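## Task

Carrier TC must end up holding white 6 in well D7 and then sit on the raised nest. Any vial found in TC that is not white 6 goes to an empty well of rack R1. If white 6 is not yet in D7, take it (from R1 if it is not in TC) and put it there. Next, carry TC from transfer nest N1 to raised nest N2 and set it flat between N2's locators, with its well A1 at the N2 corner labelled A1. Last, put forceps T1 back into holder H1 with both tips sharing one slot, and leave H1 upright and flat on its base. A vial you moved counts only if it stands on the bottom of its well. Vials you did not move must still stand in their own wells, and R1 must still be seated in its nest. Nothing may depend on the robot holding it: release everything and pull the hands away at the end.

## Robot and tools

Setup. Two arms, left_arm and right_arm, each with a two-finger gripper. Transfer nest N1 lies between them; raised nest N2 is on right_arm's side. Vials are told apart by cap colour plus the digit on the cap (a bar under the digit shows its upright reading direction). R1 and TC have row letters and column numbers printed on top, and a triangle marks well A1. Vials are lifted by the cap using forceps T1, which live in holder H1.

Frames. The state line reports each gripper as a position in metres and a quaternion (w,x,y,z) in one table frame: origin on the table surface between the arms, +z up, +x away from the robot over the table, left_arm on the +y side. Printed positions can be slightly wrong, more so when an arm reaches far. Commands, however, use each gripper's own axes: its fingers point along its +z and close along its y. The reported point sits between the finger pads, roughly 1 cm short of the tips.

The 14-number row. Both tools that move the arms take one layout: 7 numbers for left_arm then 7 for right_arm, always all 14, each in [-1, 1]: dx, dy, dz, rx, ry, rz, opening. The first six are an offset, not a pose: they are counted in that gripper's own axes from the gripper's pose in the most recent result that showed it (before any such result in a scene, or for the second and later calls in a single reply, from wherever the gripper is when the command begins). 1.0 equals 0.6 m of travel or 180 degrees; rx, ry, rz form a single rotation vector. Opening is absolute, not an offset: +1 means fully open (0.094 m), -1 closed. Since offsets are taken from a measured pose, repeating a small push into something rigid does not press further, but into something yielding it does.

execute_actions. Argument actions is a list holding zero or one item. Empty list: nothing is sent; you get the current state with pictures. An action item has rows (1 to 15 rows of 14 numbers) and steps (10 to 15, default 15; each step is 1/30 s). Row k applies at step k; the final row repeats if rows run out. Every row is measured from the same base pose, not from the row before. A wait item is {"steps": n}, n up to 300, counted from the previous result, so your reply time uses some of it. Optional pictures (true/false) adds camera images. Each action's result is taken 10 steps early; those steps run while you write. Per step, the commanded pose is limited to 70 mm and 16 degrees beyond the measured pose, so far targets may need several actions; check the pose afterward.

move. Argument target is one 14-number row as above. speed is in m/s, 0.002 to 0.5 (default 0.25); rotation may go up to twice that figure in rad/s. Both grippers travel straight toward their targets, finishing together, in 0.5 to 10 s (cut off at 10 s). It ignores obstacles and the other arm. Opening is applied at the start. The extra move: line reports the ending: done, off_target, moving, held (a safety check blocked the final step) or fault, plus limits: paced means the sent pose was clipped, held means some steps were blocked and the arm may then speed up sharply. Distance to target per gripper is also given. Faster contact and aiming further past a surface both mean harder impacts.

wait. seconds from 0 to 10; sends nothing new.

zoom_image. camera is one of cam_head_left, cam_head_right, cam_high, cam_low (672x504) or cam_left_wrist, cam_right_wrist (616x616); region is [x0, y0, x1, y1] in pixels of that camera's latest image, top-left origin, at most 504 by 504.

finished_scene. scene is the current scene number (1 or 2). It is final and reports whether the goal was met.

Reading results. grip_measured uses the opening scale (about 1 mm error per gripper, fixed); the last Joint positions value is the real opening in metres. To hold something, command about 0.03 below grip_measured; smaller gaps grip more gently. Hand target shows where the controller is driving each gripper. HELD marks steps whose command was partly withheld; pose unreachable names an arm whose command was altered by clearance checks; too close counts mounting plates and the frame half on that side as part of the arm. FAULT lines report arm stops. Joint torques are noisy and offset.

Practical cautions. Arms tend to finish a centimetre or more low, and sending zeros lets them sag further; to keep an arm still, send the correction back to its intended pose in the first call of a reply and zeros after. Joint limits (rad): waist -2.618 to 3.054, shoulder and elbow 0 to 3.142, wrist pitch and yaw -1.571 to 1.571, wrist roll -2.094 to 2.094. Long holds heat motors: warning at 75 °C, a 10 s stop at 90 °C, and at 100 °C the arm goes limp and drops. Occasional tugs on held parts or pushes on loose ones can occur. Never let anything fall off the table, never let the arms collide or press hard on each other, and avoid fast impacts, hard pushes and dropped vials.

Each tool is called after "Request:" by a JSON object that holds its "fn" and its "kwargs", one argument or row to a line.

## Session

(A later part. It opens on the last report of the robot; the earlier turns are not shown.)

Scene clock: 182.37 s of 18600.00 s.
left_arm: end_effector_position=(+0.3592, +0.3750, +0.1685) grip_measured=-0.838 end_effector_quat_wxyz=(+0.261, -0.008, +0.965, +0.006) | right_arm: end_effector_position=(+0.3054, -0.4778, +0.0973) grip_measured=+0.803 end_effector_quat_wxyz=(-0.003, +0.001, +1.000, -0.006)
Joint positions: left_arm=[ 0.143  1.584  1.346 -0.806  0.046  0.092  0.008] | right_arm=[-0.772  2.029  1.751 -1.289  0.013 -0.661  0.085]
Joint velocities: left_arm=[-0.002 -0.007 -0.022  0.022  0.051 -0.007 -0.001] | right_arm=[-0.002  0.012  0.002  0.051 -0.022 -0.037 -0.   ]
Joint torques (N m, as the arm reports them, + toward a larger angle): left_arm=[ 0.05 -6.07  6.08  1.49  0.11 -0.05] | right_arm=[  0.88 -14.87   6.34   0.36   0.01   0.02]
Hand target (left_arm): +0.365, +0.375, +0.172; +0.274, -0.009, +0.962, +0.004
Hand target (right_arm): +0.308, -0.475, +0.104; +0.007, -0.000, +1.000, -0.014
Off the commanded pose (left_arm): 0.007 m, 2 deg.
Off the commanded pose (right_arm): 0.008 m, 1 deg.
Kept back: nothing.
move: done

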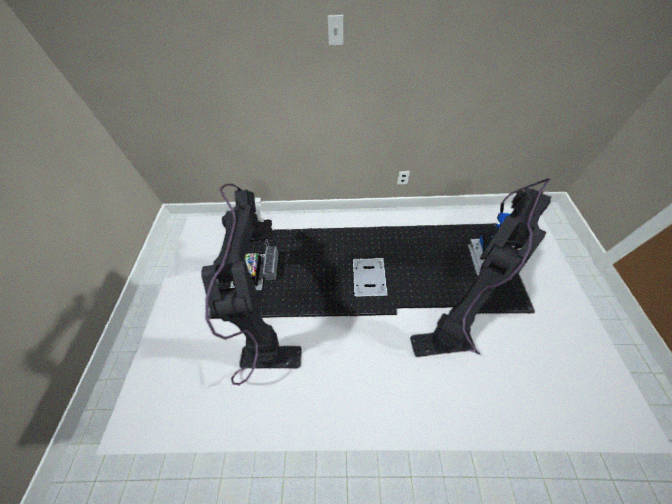

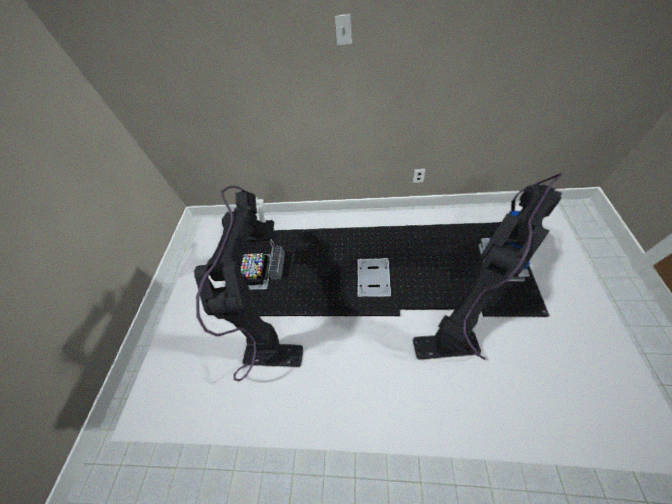

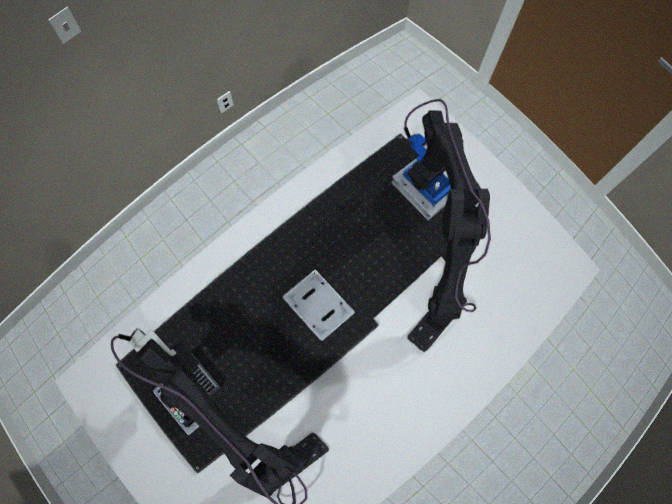

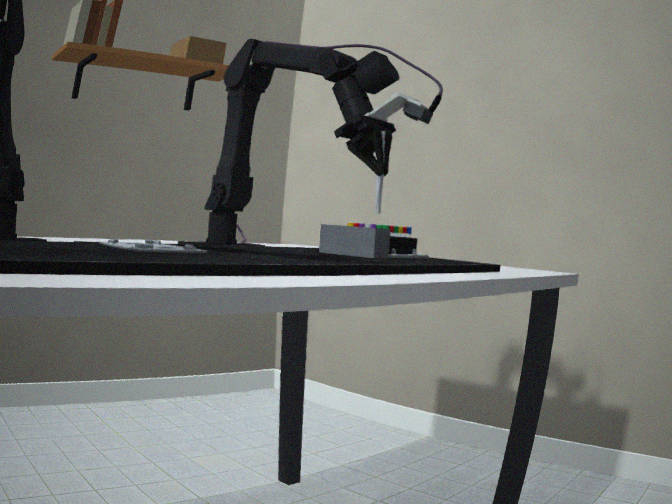

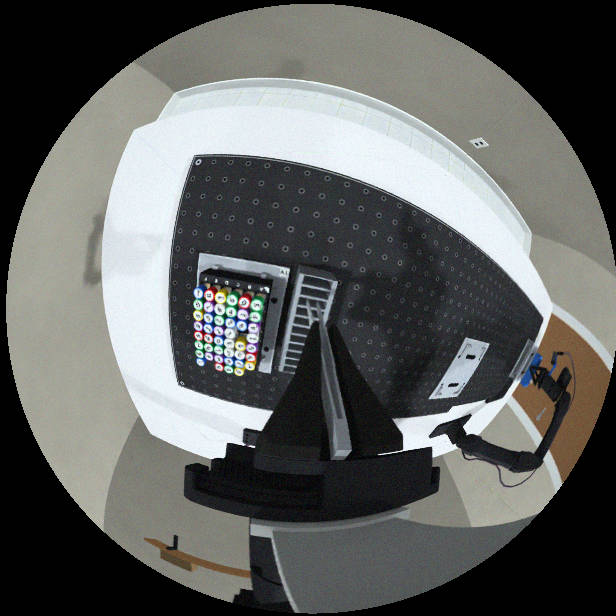

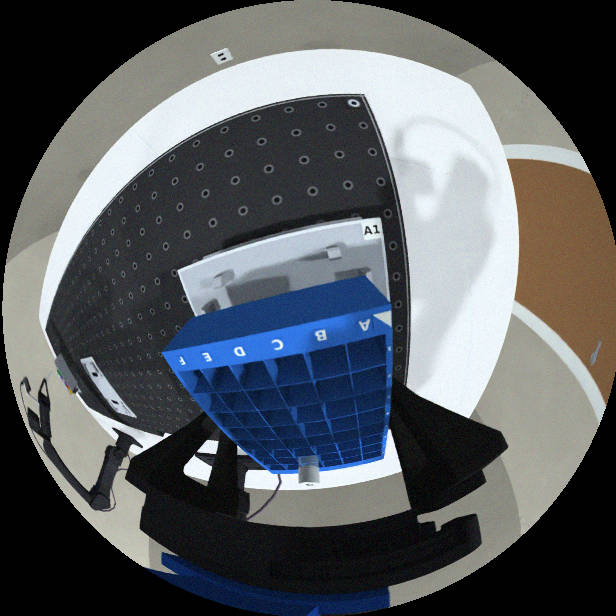

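Request:
{"fn": "move", "kwargs": {
  "target": [0.0106, 0.0002, 0.0288, 0, -0.0048, 0, -0.84, -0.011, 0.0047, 0.0337, -0.0034, 0.0044, -0.002, 0.77],
  "speed": 0.04
}}

Request:
{"fn": "zoom_image", "kwargs": {
  "camera": "cam_left_wrist",
  "region": [260, 230, 370, 340]
}}

Request:
{"fn": "zoom_image", "kwargs": {
  "camera": "cam_right_wrist",
  "region": [140, 180, 420, 460]
}}

Scene clock: 187.07 s of 18600.00 s.
left_arm: end_effector_position=(+0.3588, +0.3750, +0.1517) grip_measured=-0.838 end_effector_quat_wxyz=(+0.261, -0.008, +0.965, +0.006) | right_arm: end_effector_position=(+0.3088, -0.4805, +0.0828) grip_measured=+0.803 end_effector_quat_wxyz=(-0.007, +0.003, +1.000, -0.003)
Joint positions: left_arm=[ 0.143  1.584  1.279 -0.739  0.046  0.092  0.008] | right_arm=[-0.772  2.061  1.74  -1.256  0.013 -0.658  0.085]
Joint velocities: left_arm=[-0.007  0.002  0.007  0.022 -0.007  0.007 -0.001] | right_arm=[-0.002 -0.027  0.002  0.095  0.007 -0.037  0.001]
Joint torques (N m, as the arm reports them, + toward a larger angle): left_arm=[ 0.   -5.86  5.33  1.49  0.06 -0.03] | right_arm=[  1.42 -12.1    6.45   0.38   0.     0.03]
Hand target (left_arm): +0.362, +0.375, +0.150; +0.268, -0.008, +0.963, +0.006
Hand target (right_arm): +0.312, -0.475, +0.077; -0.010, -0.002, +1.000, -0.001
Off the commanded pose (left_arm): 0.004 m, 1 deg.
Off the commanded pose (right_arm): 0.008 m, 1 deg.
Kept back: nothing.
After step 90, 0.70 s passed at rest.
move: done

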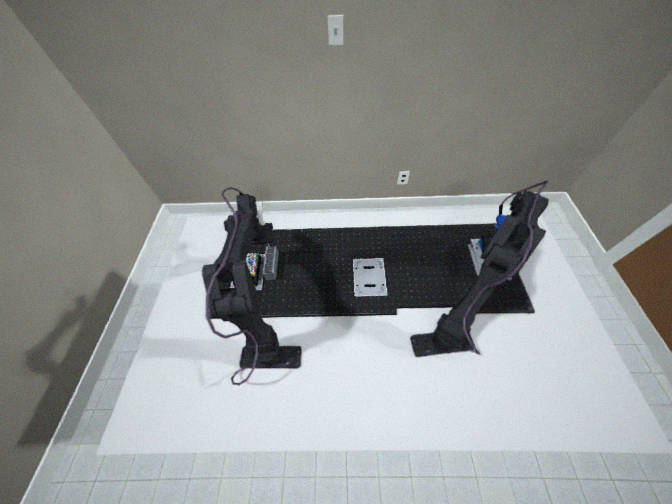

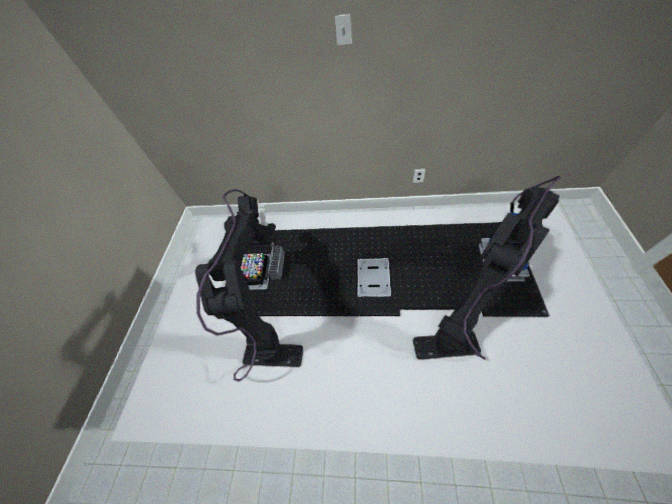

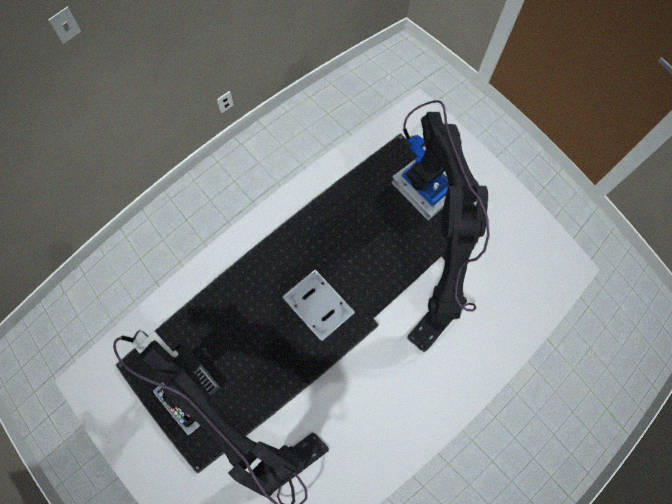

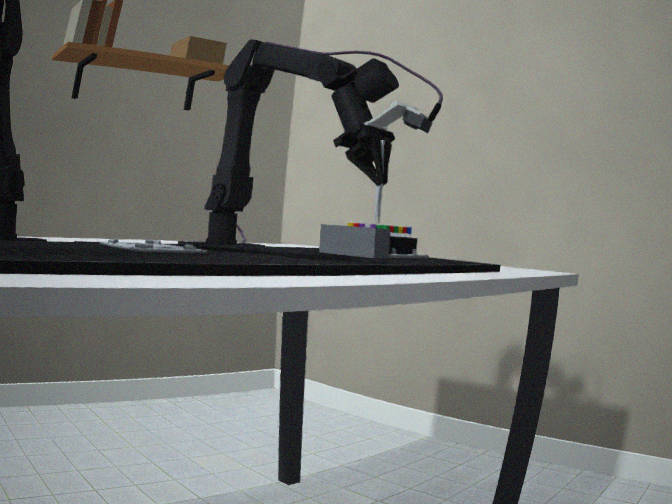

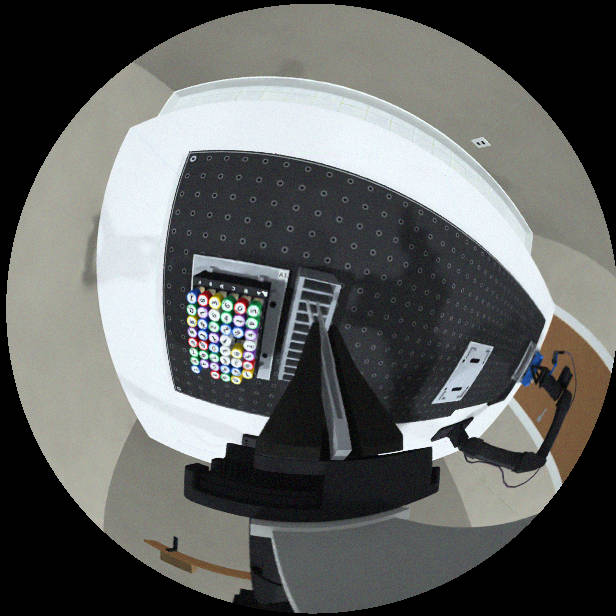

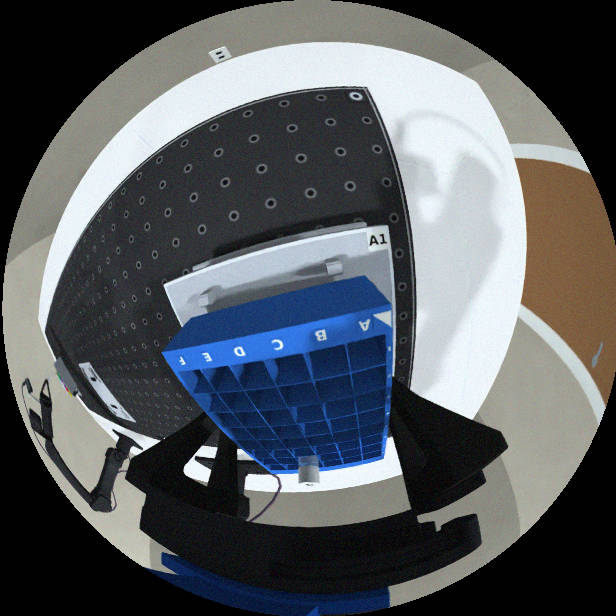

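Region (260, 230, 370, 340) of cam_left_wrist's 616x616 image, scaled by 4.582, with more detail than that image has.

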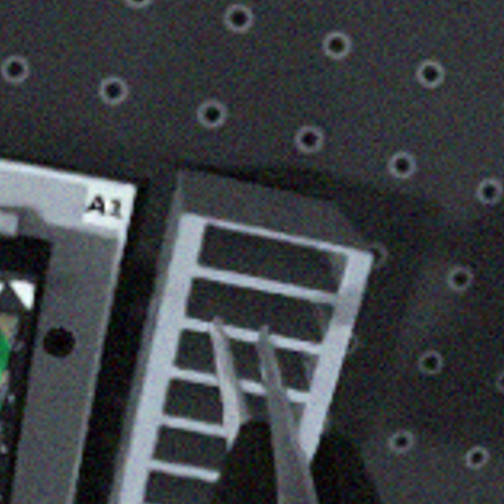

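Region (140, 180, 420, 460) of cam_right_wrist's 616x616 image, scaled by 1.800, with more detail than that image has.

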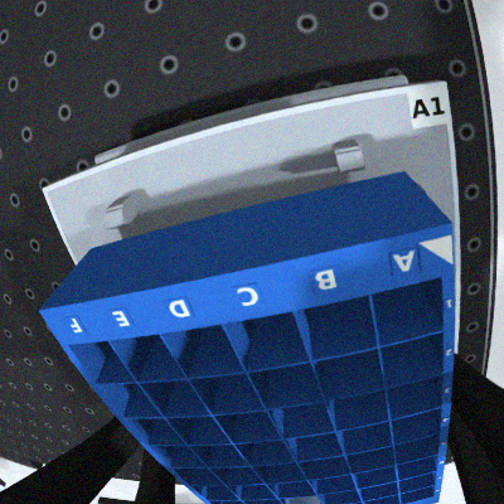

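Request:
{"fn": "move", "kwargs": {
  "target": [-0.0161, -0.0096, 0.0005, 0.0024, -0.0118, 0.0041, -0.84, -0.0143, 0.0053, 0.0, 0.0039, -0.0051, 0.0016, 0.77],
  "speed": 0.03
}}

Request:
{"fn": "zoom_image", "kwargs": {
  "camera": "cam_left_wrist",
  "region": [260, 230, 370, 340]
}}

Request:
{"fn": "zoom_image", "kwargs": {
  "camera": "cam_right_wrist",
  "region": [140, 180, 420, 460]
}}

Scene clock: 189.93 s of 18600.00 s.
left_arm: end_effector_position=(+0.3613, +0.3723, +0.1530) grip_measured=-0.838 end_effector_quat_wxyz=(+0.266, -0.005, +0.964, +0.005) | right_arm: end_effector_position=(+0.3126, -0.4791, +0.0828) grip_measured=+0.803 end_effector_quat_wxyz=(-0.003, +0.007, +1.000, -0.006)
Joint positions: left_arm=[ 0.136  1.584  1.279 -0.729  0.046  0.092  0.008] | right_arm=[-0.763  2.061  1.74  -1.247  0.013 -0.639  0.085]
Joint velocities: left_arm=[ 0.007 -0.022  0.012  0.095 -0.022 -0.051  0.   ] | right_arm=[ 0.012 -0.007 -0.017 -0.066 -0.037 -0.022 -0.   ]
Joint torques (N m, as the arm reports them, + toward a larger angle): left_arm=[-0.63 -6.06  6.13  1.54  0.09 -0.04] | right_arm=[  0.97 -12.86   7.21   0.41   0.02   0.  ]
Hand target (left_arm): +0.367, +0.370, +0.156; +0.279, -0.001, +0.960, +0.004
Hand target (right_arm): +0.317, -0.477, +0.083; +0.001, +0.005, +1.000, -0.009
Off the commanded pose (left_arm): 0.008 m, 2 deg.
Off the commanded pose (right_arm): 0.005 m, 1 deg.
Kept back: nothing.
move: done

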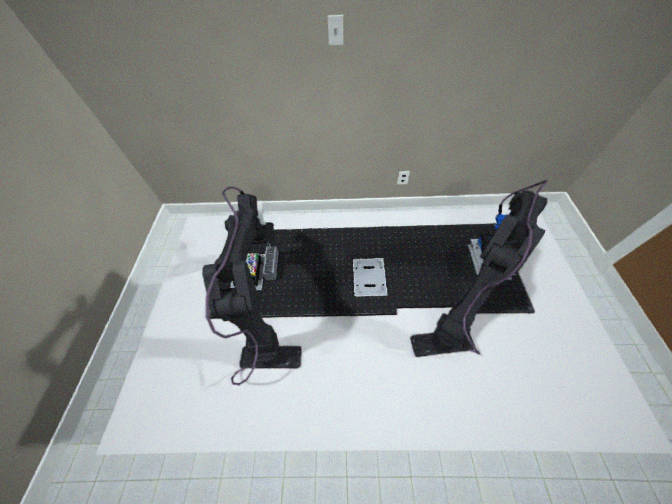

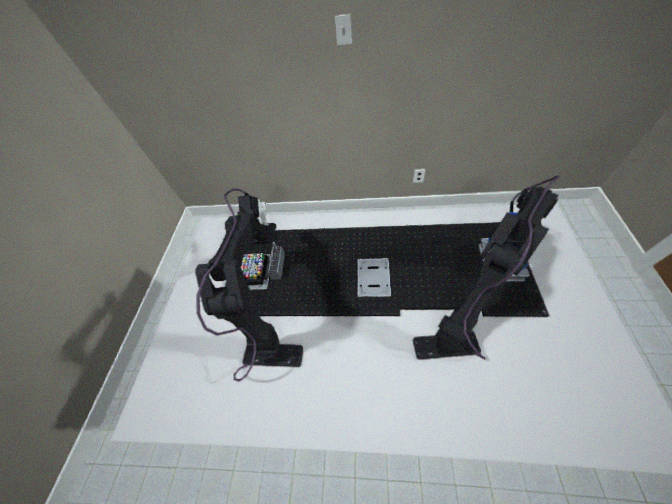

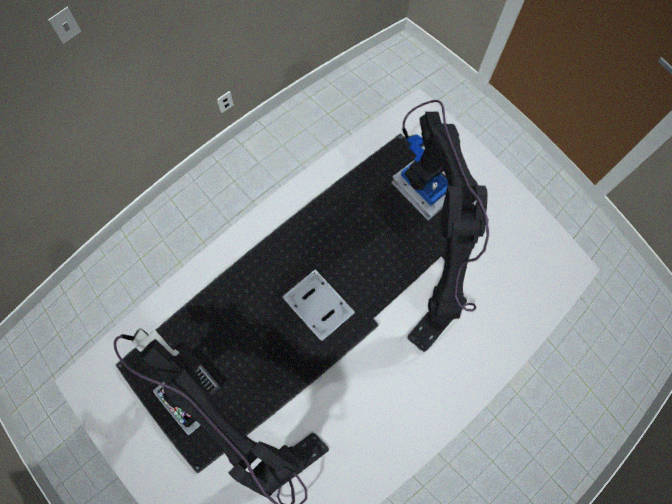

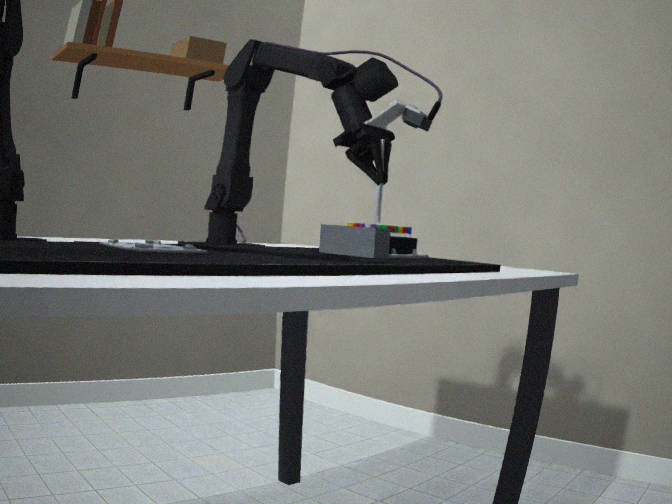

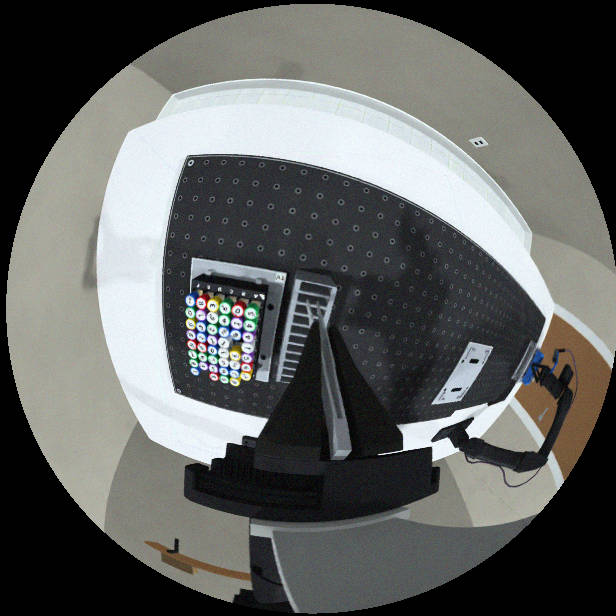

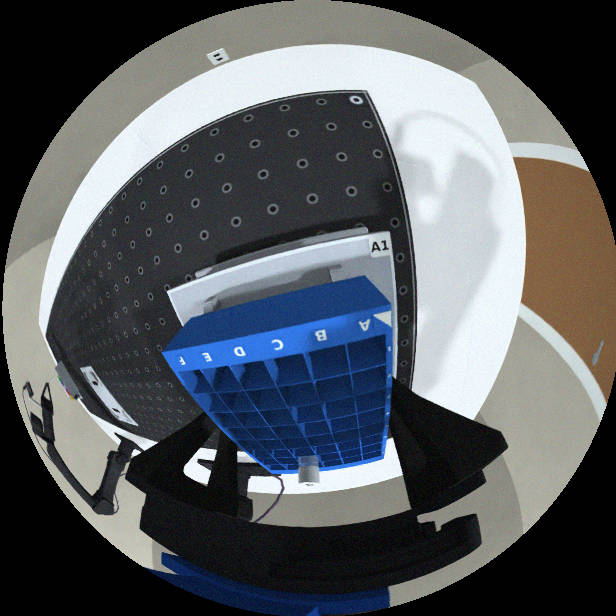

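Region (260, 230, 370, 340) of cam_left_wrist's 616x616 image, scaled by 4.582, with more detail than that image has.

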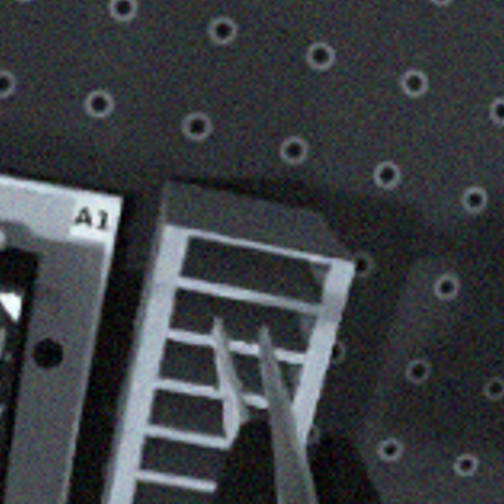

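Region (140, 180, 420, 460) of cam_right_wrist's 616x616 image, scaled by 1.800, with more detail than that image has.

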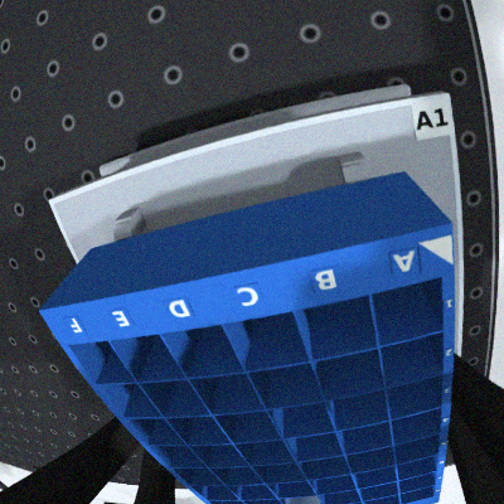

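Request:
{"fn": "zoom_image", "kwargs": {
  "camera": "cam_right_wrist",
  "region": [300, 220, 410, 330]
}}

Request:
{"fn": "zoom_image", "kwargs": {
  "camera": "cam_high",
  "region": [375, 145, 475, 235]
}}

Region (300, 220, 410, 330) of cam_right_wrist's 616x616 image, scaled by 4.582, with more detail than that image has.

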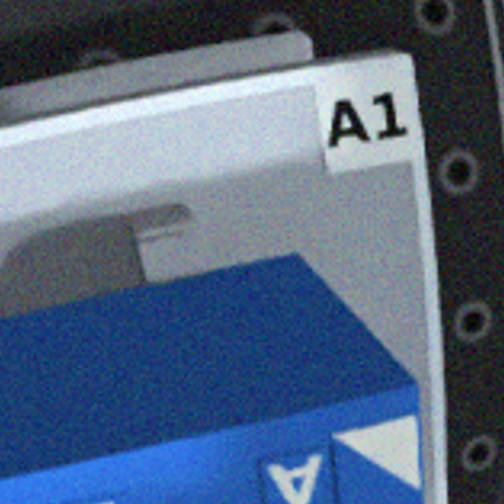

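Region (375, 145, 475, 235) of cam_high's 672x504 image, scaled by 5.040, with more detail than that image has; it fills the top 454 rows of this view, and the rest is white.

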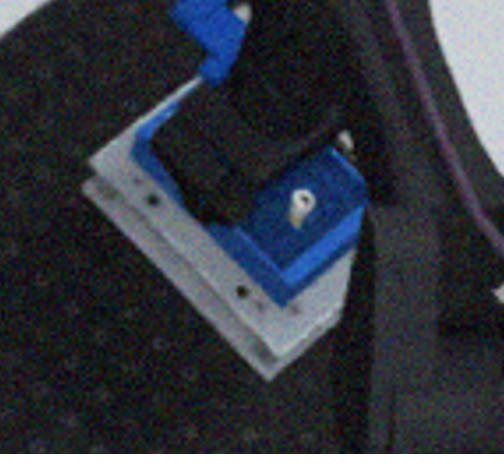

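Request:
{"fn": "move", "kwargs": {
  "target": [0.0457, -0.0004, 0.0833, 0, -0.0013, 0, -0.84, 0.0042, 0.0032, 0.0242, -0.0011, 0.0015, 0, 0.77],
  "speed": 0.05
}}

Request:
{"fn": "zoom_image", "kwargs": {
  "camera": "cam_low",
  "region": [300, 150, 440, 270]
}}

Request:
{"fn": "zoom_image", "kwargs": {
  "camera": "cam_right_wrist",
  "region": [140, 180, 420, 460]
}}

Scene clock: 194.30 s of 18600.00 s.
left_arm: end_effector_position=(+0.3605, +0.3723, +0.0982) grip_measured=-0.838 end_effector_quat_wxyz=(+0.262, -0.005, +0.965, +0.005) | right_arm: end_effector_position=(+0.3111, -0.4789, +0.0731) grip_measured=+0.803 end_effector_quat_wxyz=(-0.005, +0.008, +1.000, -0.007)
Joint positions: left_arm=[ 0.136  1.623  1.103 -0.522  0.046  0.092  0.008] | right_arm=[-0.763  2.061  1.701 -1.21   0.018 -0.639  0.085]
Joint velocities: left_arm=[-0.012 -0.002 -0.012  0.007 -0.095 -0.051  0.   ] | right_arm=[ 0.002 -0.002 -0.007 -0.007  0.051  0.022  0.002]
Joint torques (N m, as the arm reports them, + toward a larger angle): left_arm=[-0.21 -5.8   5.09  1.49  0.05 -0.05] | right_arm=[ -0.01 -12.7    5.86   0.42  -0.03  -0.03]
Hand target (left_arm): +0.363, +0.372, +0.096; +0.268, -0.005, +0.963, +0.005
Hand target (right_arm): +0.310, -0.477, +0.068; -0.006, +0.007, +1.000, -0.004
Off the commanded pose (left_arm): 0.004 m, 1 deg.
Off the commanded pose (right_arm): 0.005 m, 0 deg.
Kept back: nothing.
move: done

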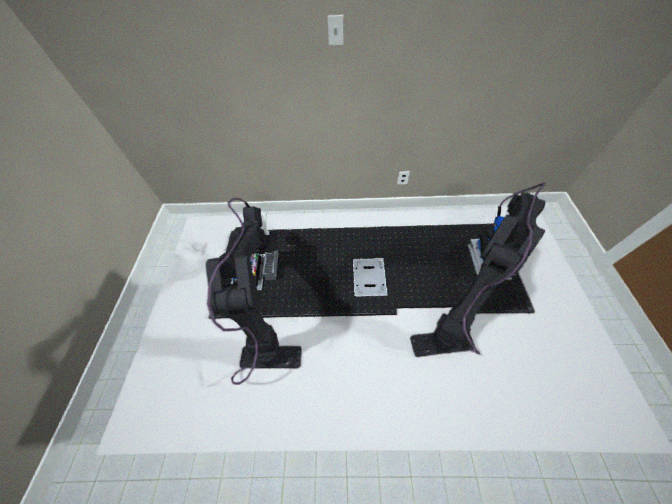

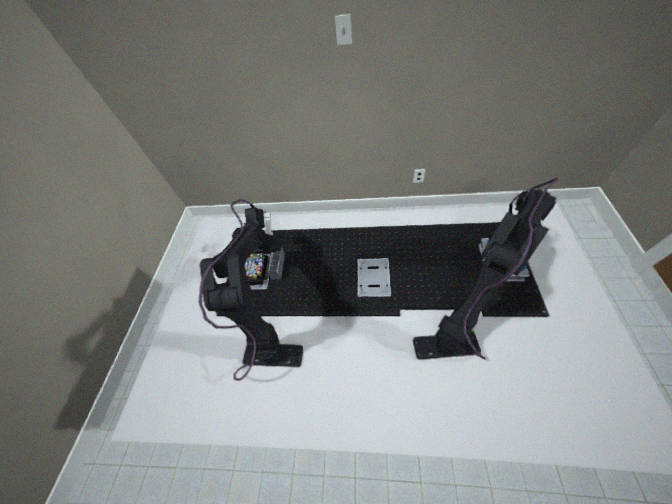

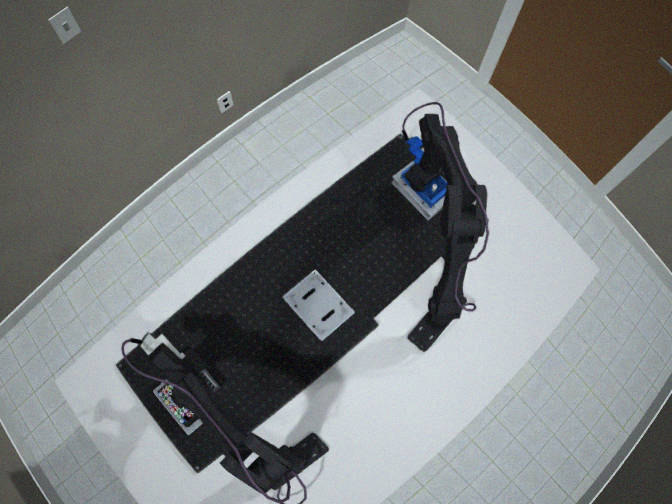

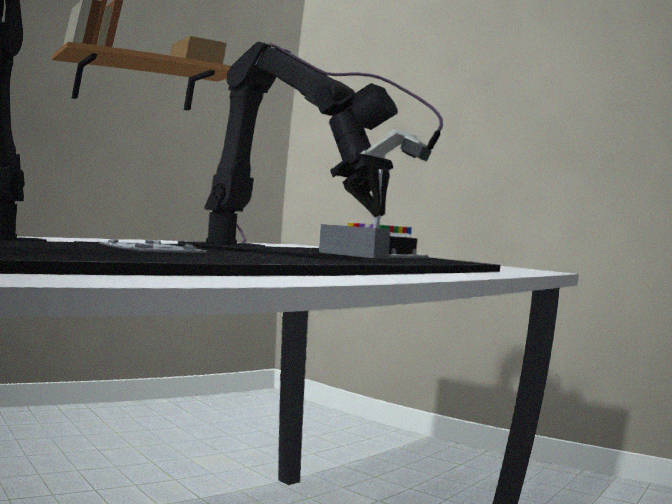

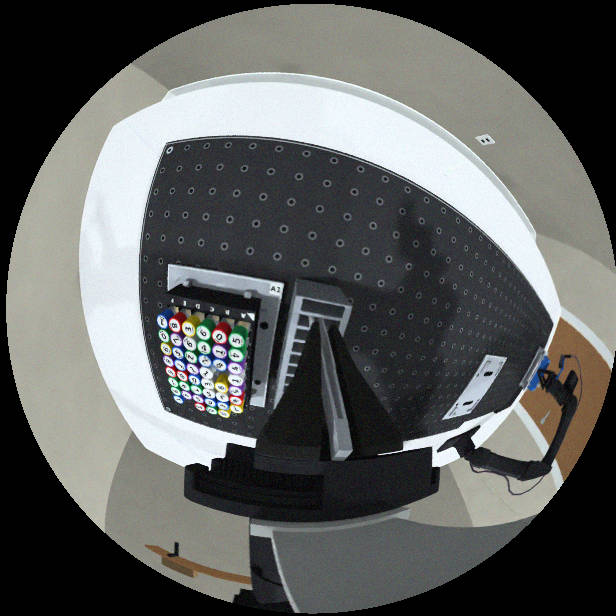

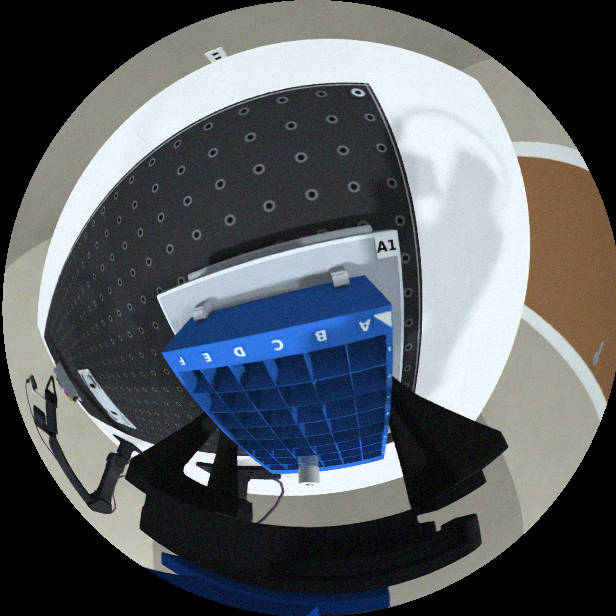

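Region (300, 150, 440, 270) of cam_low's 672x504 image, scaled by 3.600, with more detail than that image has; it fills the top 432 rows of this view, and the rest is white.

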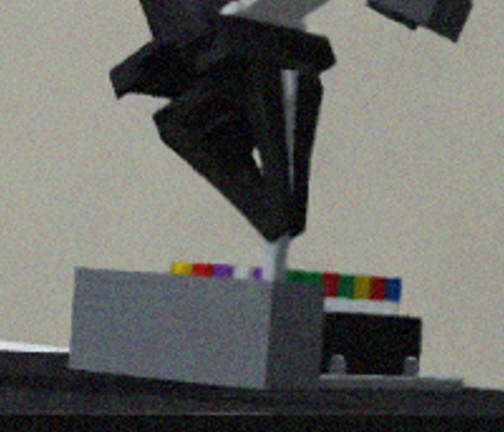

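Region (140, 180, 420, 460) of cam_right_wrist's 616x616 image, scaled by 1.800, with more detail than that image has.

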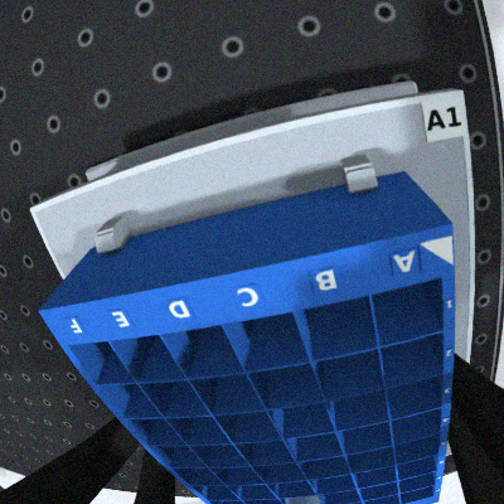

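Request:
{"fn": "execute_actions", "kwargs": {
  "actions": [
    {"rows": [[0,0,0,0,0,0,-0.81,0,0,0,0,0,0,0.80],[0,0,0,0,0,0,-0.78,0,0,0,0,0,0,0.82],[0,0,0,0,0,0,-0.75,0,0,0,0,0,0,0.84],[0,0,0,0,0,0,-0.72,0,0,0,0,0,0,0.87],[0,0,0,0,0,0,-0.69,0,0,0,0,0,0,0.90],[0,0,0,0,0,0,-0.65,0,0,0,0,0,0,0.94],[0,0,0,0,0,0,-0.60,0,0,0,0,0,0,0.98],[0,0,0,0,0,0,-0.52,0,0,0,0,0,0,1],[0,0,0,0,0,0,-0.44,0,0,0,0,0,0,1],[0,0,0,0,0,0,-0.36,0,0,0,0,0,0,1],[0,0,0,0,0,0,-0.3,0,0,0,0,0,0,1]], "steps": 12}
  ]
}}

Request:
{"fn": "move", "kwargs": {
  "target": [-0.03, 0, -0.17, 0, 0, 0, -0.3, 0, 0, -0.12, 0, 0, 0, 1],
  "speed": 0.15
}}

Request:
{"fn": "zoom_image", "kwargs": {
  "camera": "cam_high",
  "region": [375, 145, 475, 235]
}}

Request:
{"fn": "zoom_image", "kwargs": {
  "camera": "cam_right_wrist",
  "region": [160, 200, 440, 480]
}}

Request:
{"fn": "zoom_image", "kwargs": {
  "camera": "cam_left_wrist",
  "region": [180, 220, 380, 420]
}}

Scene clock: 195.43 s of 18600.00 s.
left_arm: end_effector_position=(+0.3609, +0.3723, +0.0985) grip_measured=-0.793 end_effector_quat_wxyz=(+0.263, -0.005, +0.965, +0.005) | right_arm: end_effector_position=(+0.3110, -0.4790, +0.0731) grip_measured=+0.819 end_effector_quat_wxyz=(-0.005, +0.008, +1.000, -0.008)
Joint positions: left_arm=[ 0.136  1.623  1.103 -0.52   0.046  0.092  0.01 ] | right_arm=[-0.763  2.061  1.701 -1.21   0.019 -0.639  0.085]
Joint velocities: left_arm=[-0.002  0.007 -0.012  0.022  0.037  0.037  0.023] | right_arm=[ 0.007  0.007 -0.007  0.022  0.007 -0.037  0.008]
Joint torques (N m, as the arm reports them, + toward a larger angle): left_arm=[ 0.04 -6.17  5.99  1.26  0.05 -0.01] | right_arm=[  0.04 -12.71   7.21   0.29  -0.02  -0.03]
Steps of this call (steps 1 to 32: nothing new was sent; steps 33 to 34: the first 2 steps of this action). Readings (end_effector_position):
33: left_arm (+0.3609, +0.3723, +0.0985) | right_arm (+0.3110, -0.4790, +0.0731)
34: the state above

Scene clock: 197.30 s of 18600.00 s.
left_arm: end_effector_position=(+0.3244, +0.3705, +0.1827) grip_measured=-0.302 end_effector_quat_wxyz=(+0.252, -0.006, +0.968, +0.005) | right_arm: end_effector_position=(+0.3091, -0.4776, +0.1411) grip_measured=+1.000 end_effector_quat_wxyz=(-0.007, +0.008, +1.000, -0.006)
Joint positions: left_arm=[ 0.142  1.47   1.303 -0.897  0.046  0.096  0.033] | right_arm=[-0.763  2.061  1.972 -1.486  0.019 -0.639  0.094]
Joint velocities: left_arm=[-0.002  0.002  0.002 -0.007 -0.007 -0.037 -0.001] | right_arm=[-0.002 -0.002 -0.007 -0.051 -0.007 -0.007  0.   ]
Joint torques (N m, as the arm reports them, + toward a larger angle): left_arm=[ 0.7  -6.1   8.07  1.1   0.12  0.09] | right_arm=[  0.22 -12.48   8.63   0.2   -0.01  -0.02]
Hand target (left_arm): +0.325, +0.372, +0.195; +0.263, -0.004, +0.965, +0.005
Hand target (right_arm): +0.311, -0.478, +0.145; -0.005, +0.008, +1.000, -0.008
Off your previous action's commanded pose (left_arm): 0.000 m, 0 deg at its last step (step 10 of this call).
Off your previous action's commanded pose (right_arm): 0.000 m, 0 deg at its last step (step 10 of this call).
Off the commanded pose (left_arm): 0.013 m, 1 deg.
Off the commanded pose (right_arm): 0.005 m, 0 deg.
Kept back: nothing.
move: off_target (left_arm)

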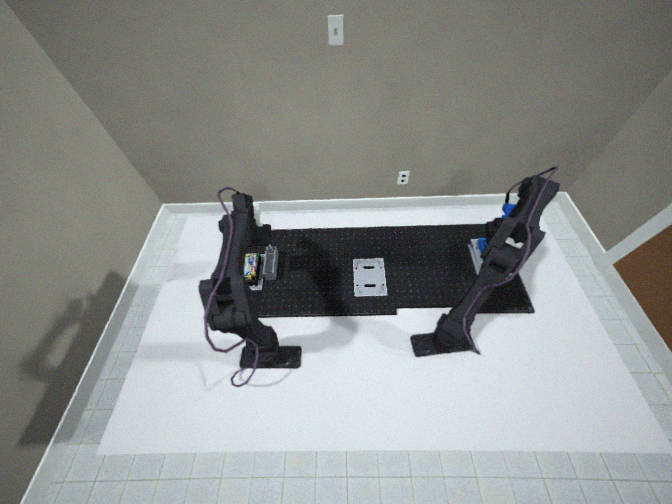

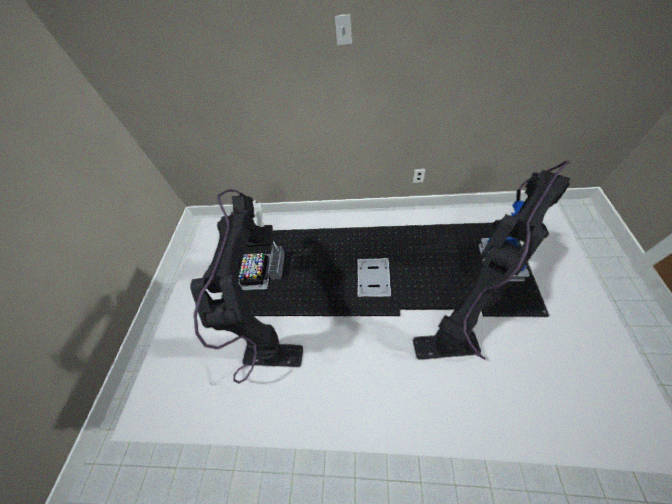

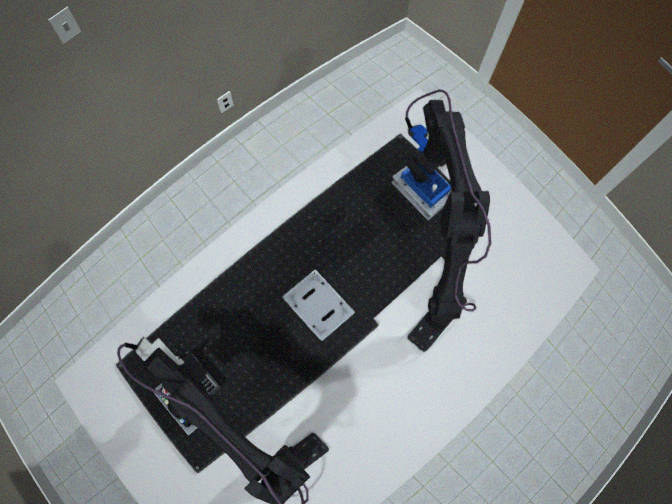

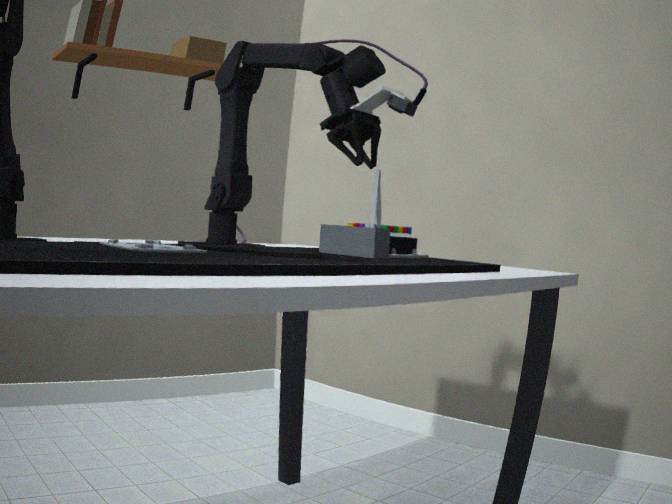

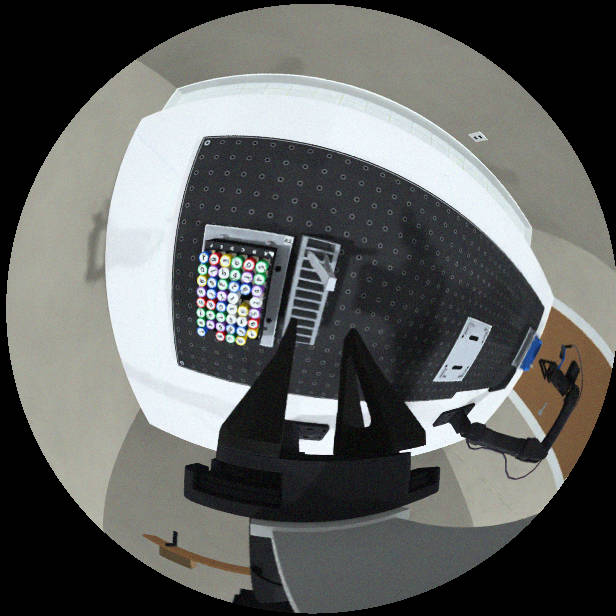

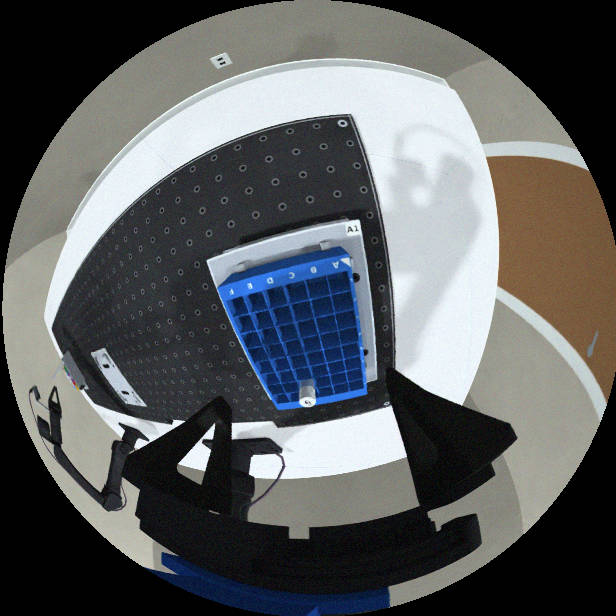

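Region (375, 145, 475, 235) of cam_high's 672x504 image, scaled by 5.040, with more detail than that image has; it fills the top 454 rows of this view, and the rest is white.

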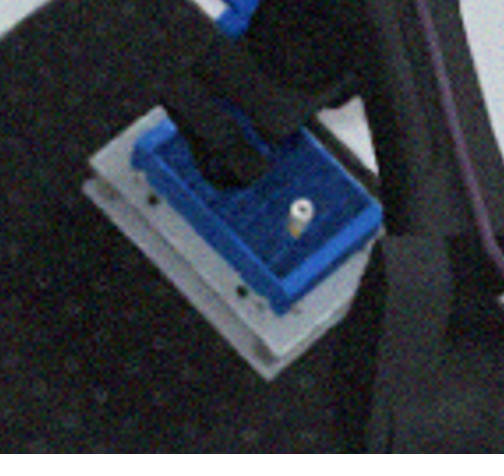

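Region (160, 200, 440, 480) of cam_right_wrist's 616x616 image, scaled by 1.800, with more detail than that image has.

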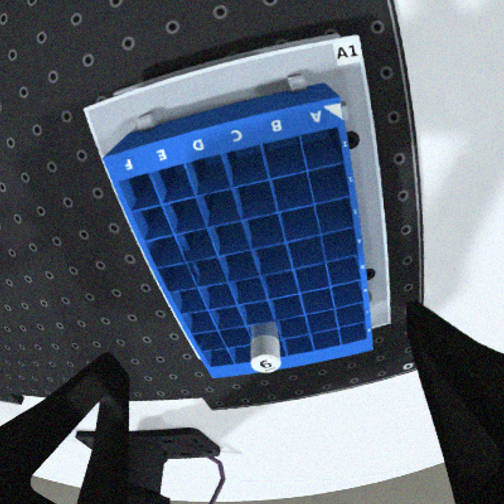

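Region (180, 220, 380, 420) of cam_left_wrist's 616x616 image, scaled by 2.520, with more detail than that image has.

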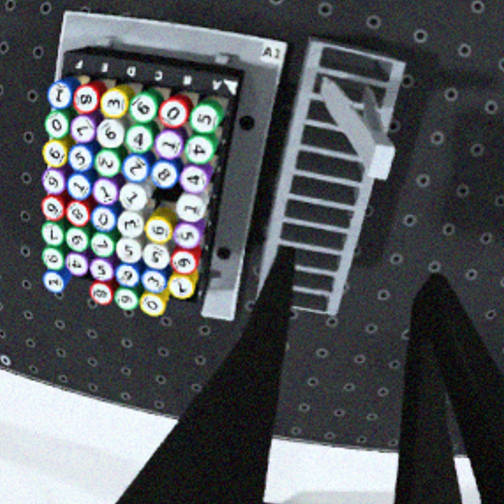

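Request:
{"fn": "finished_scene", "kwargs": {
  "scene": 1
}}

The scene is finished: the task was done.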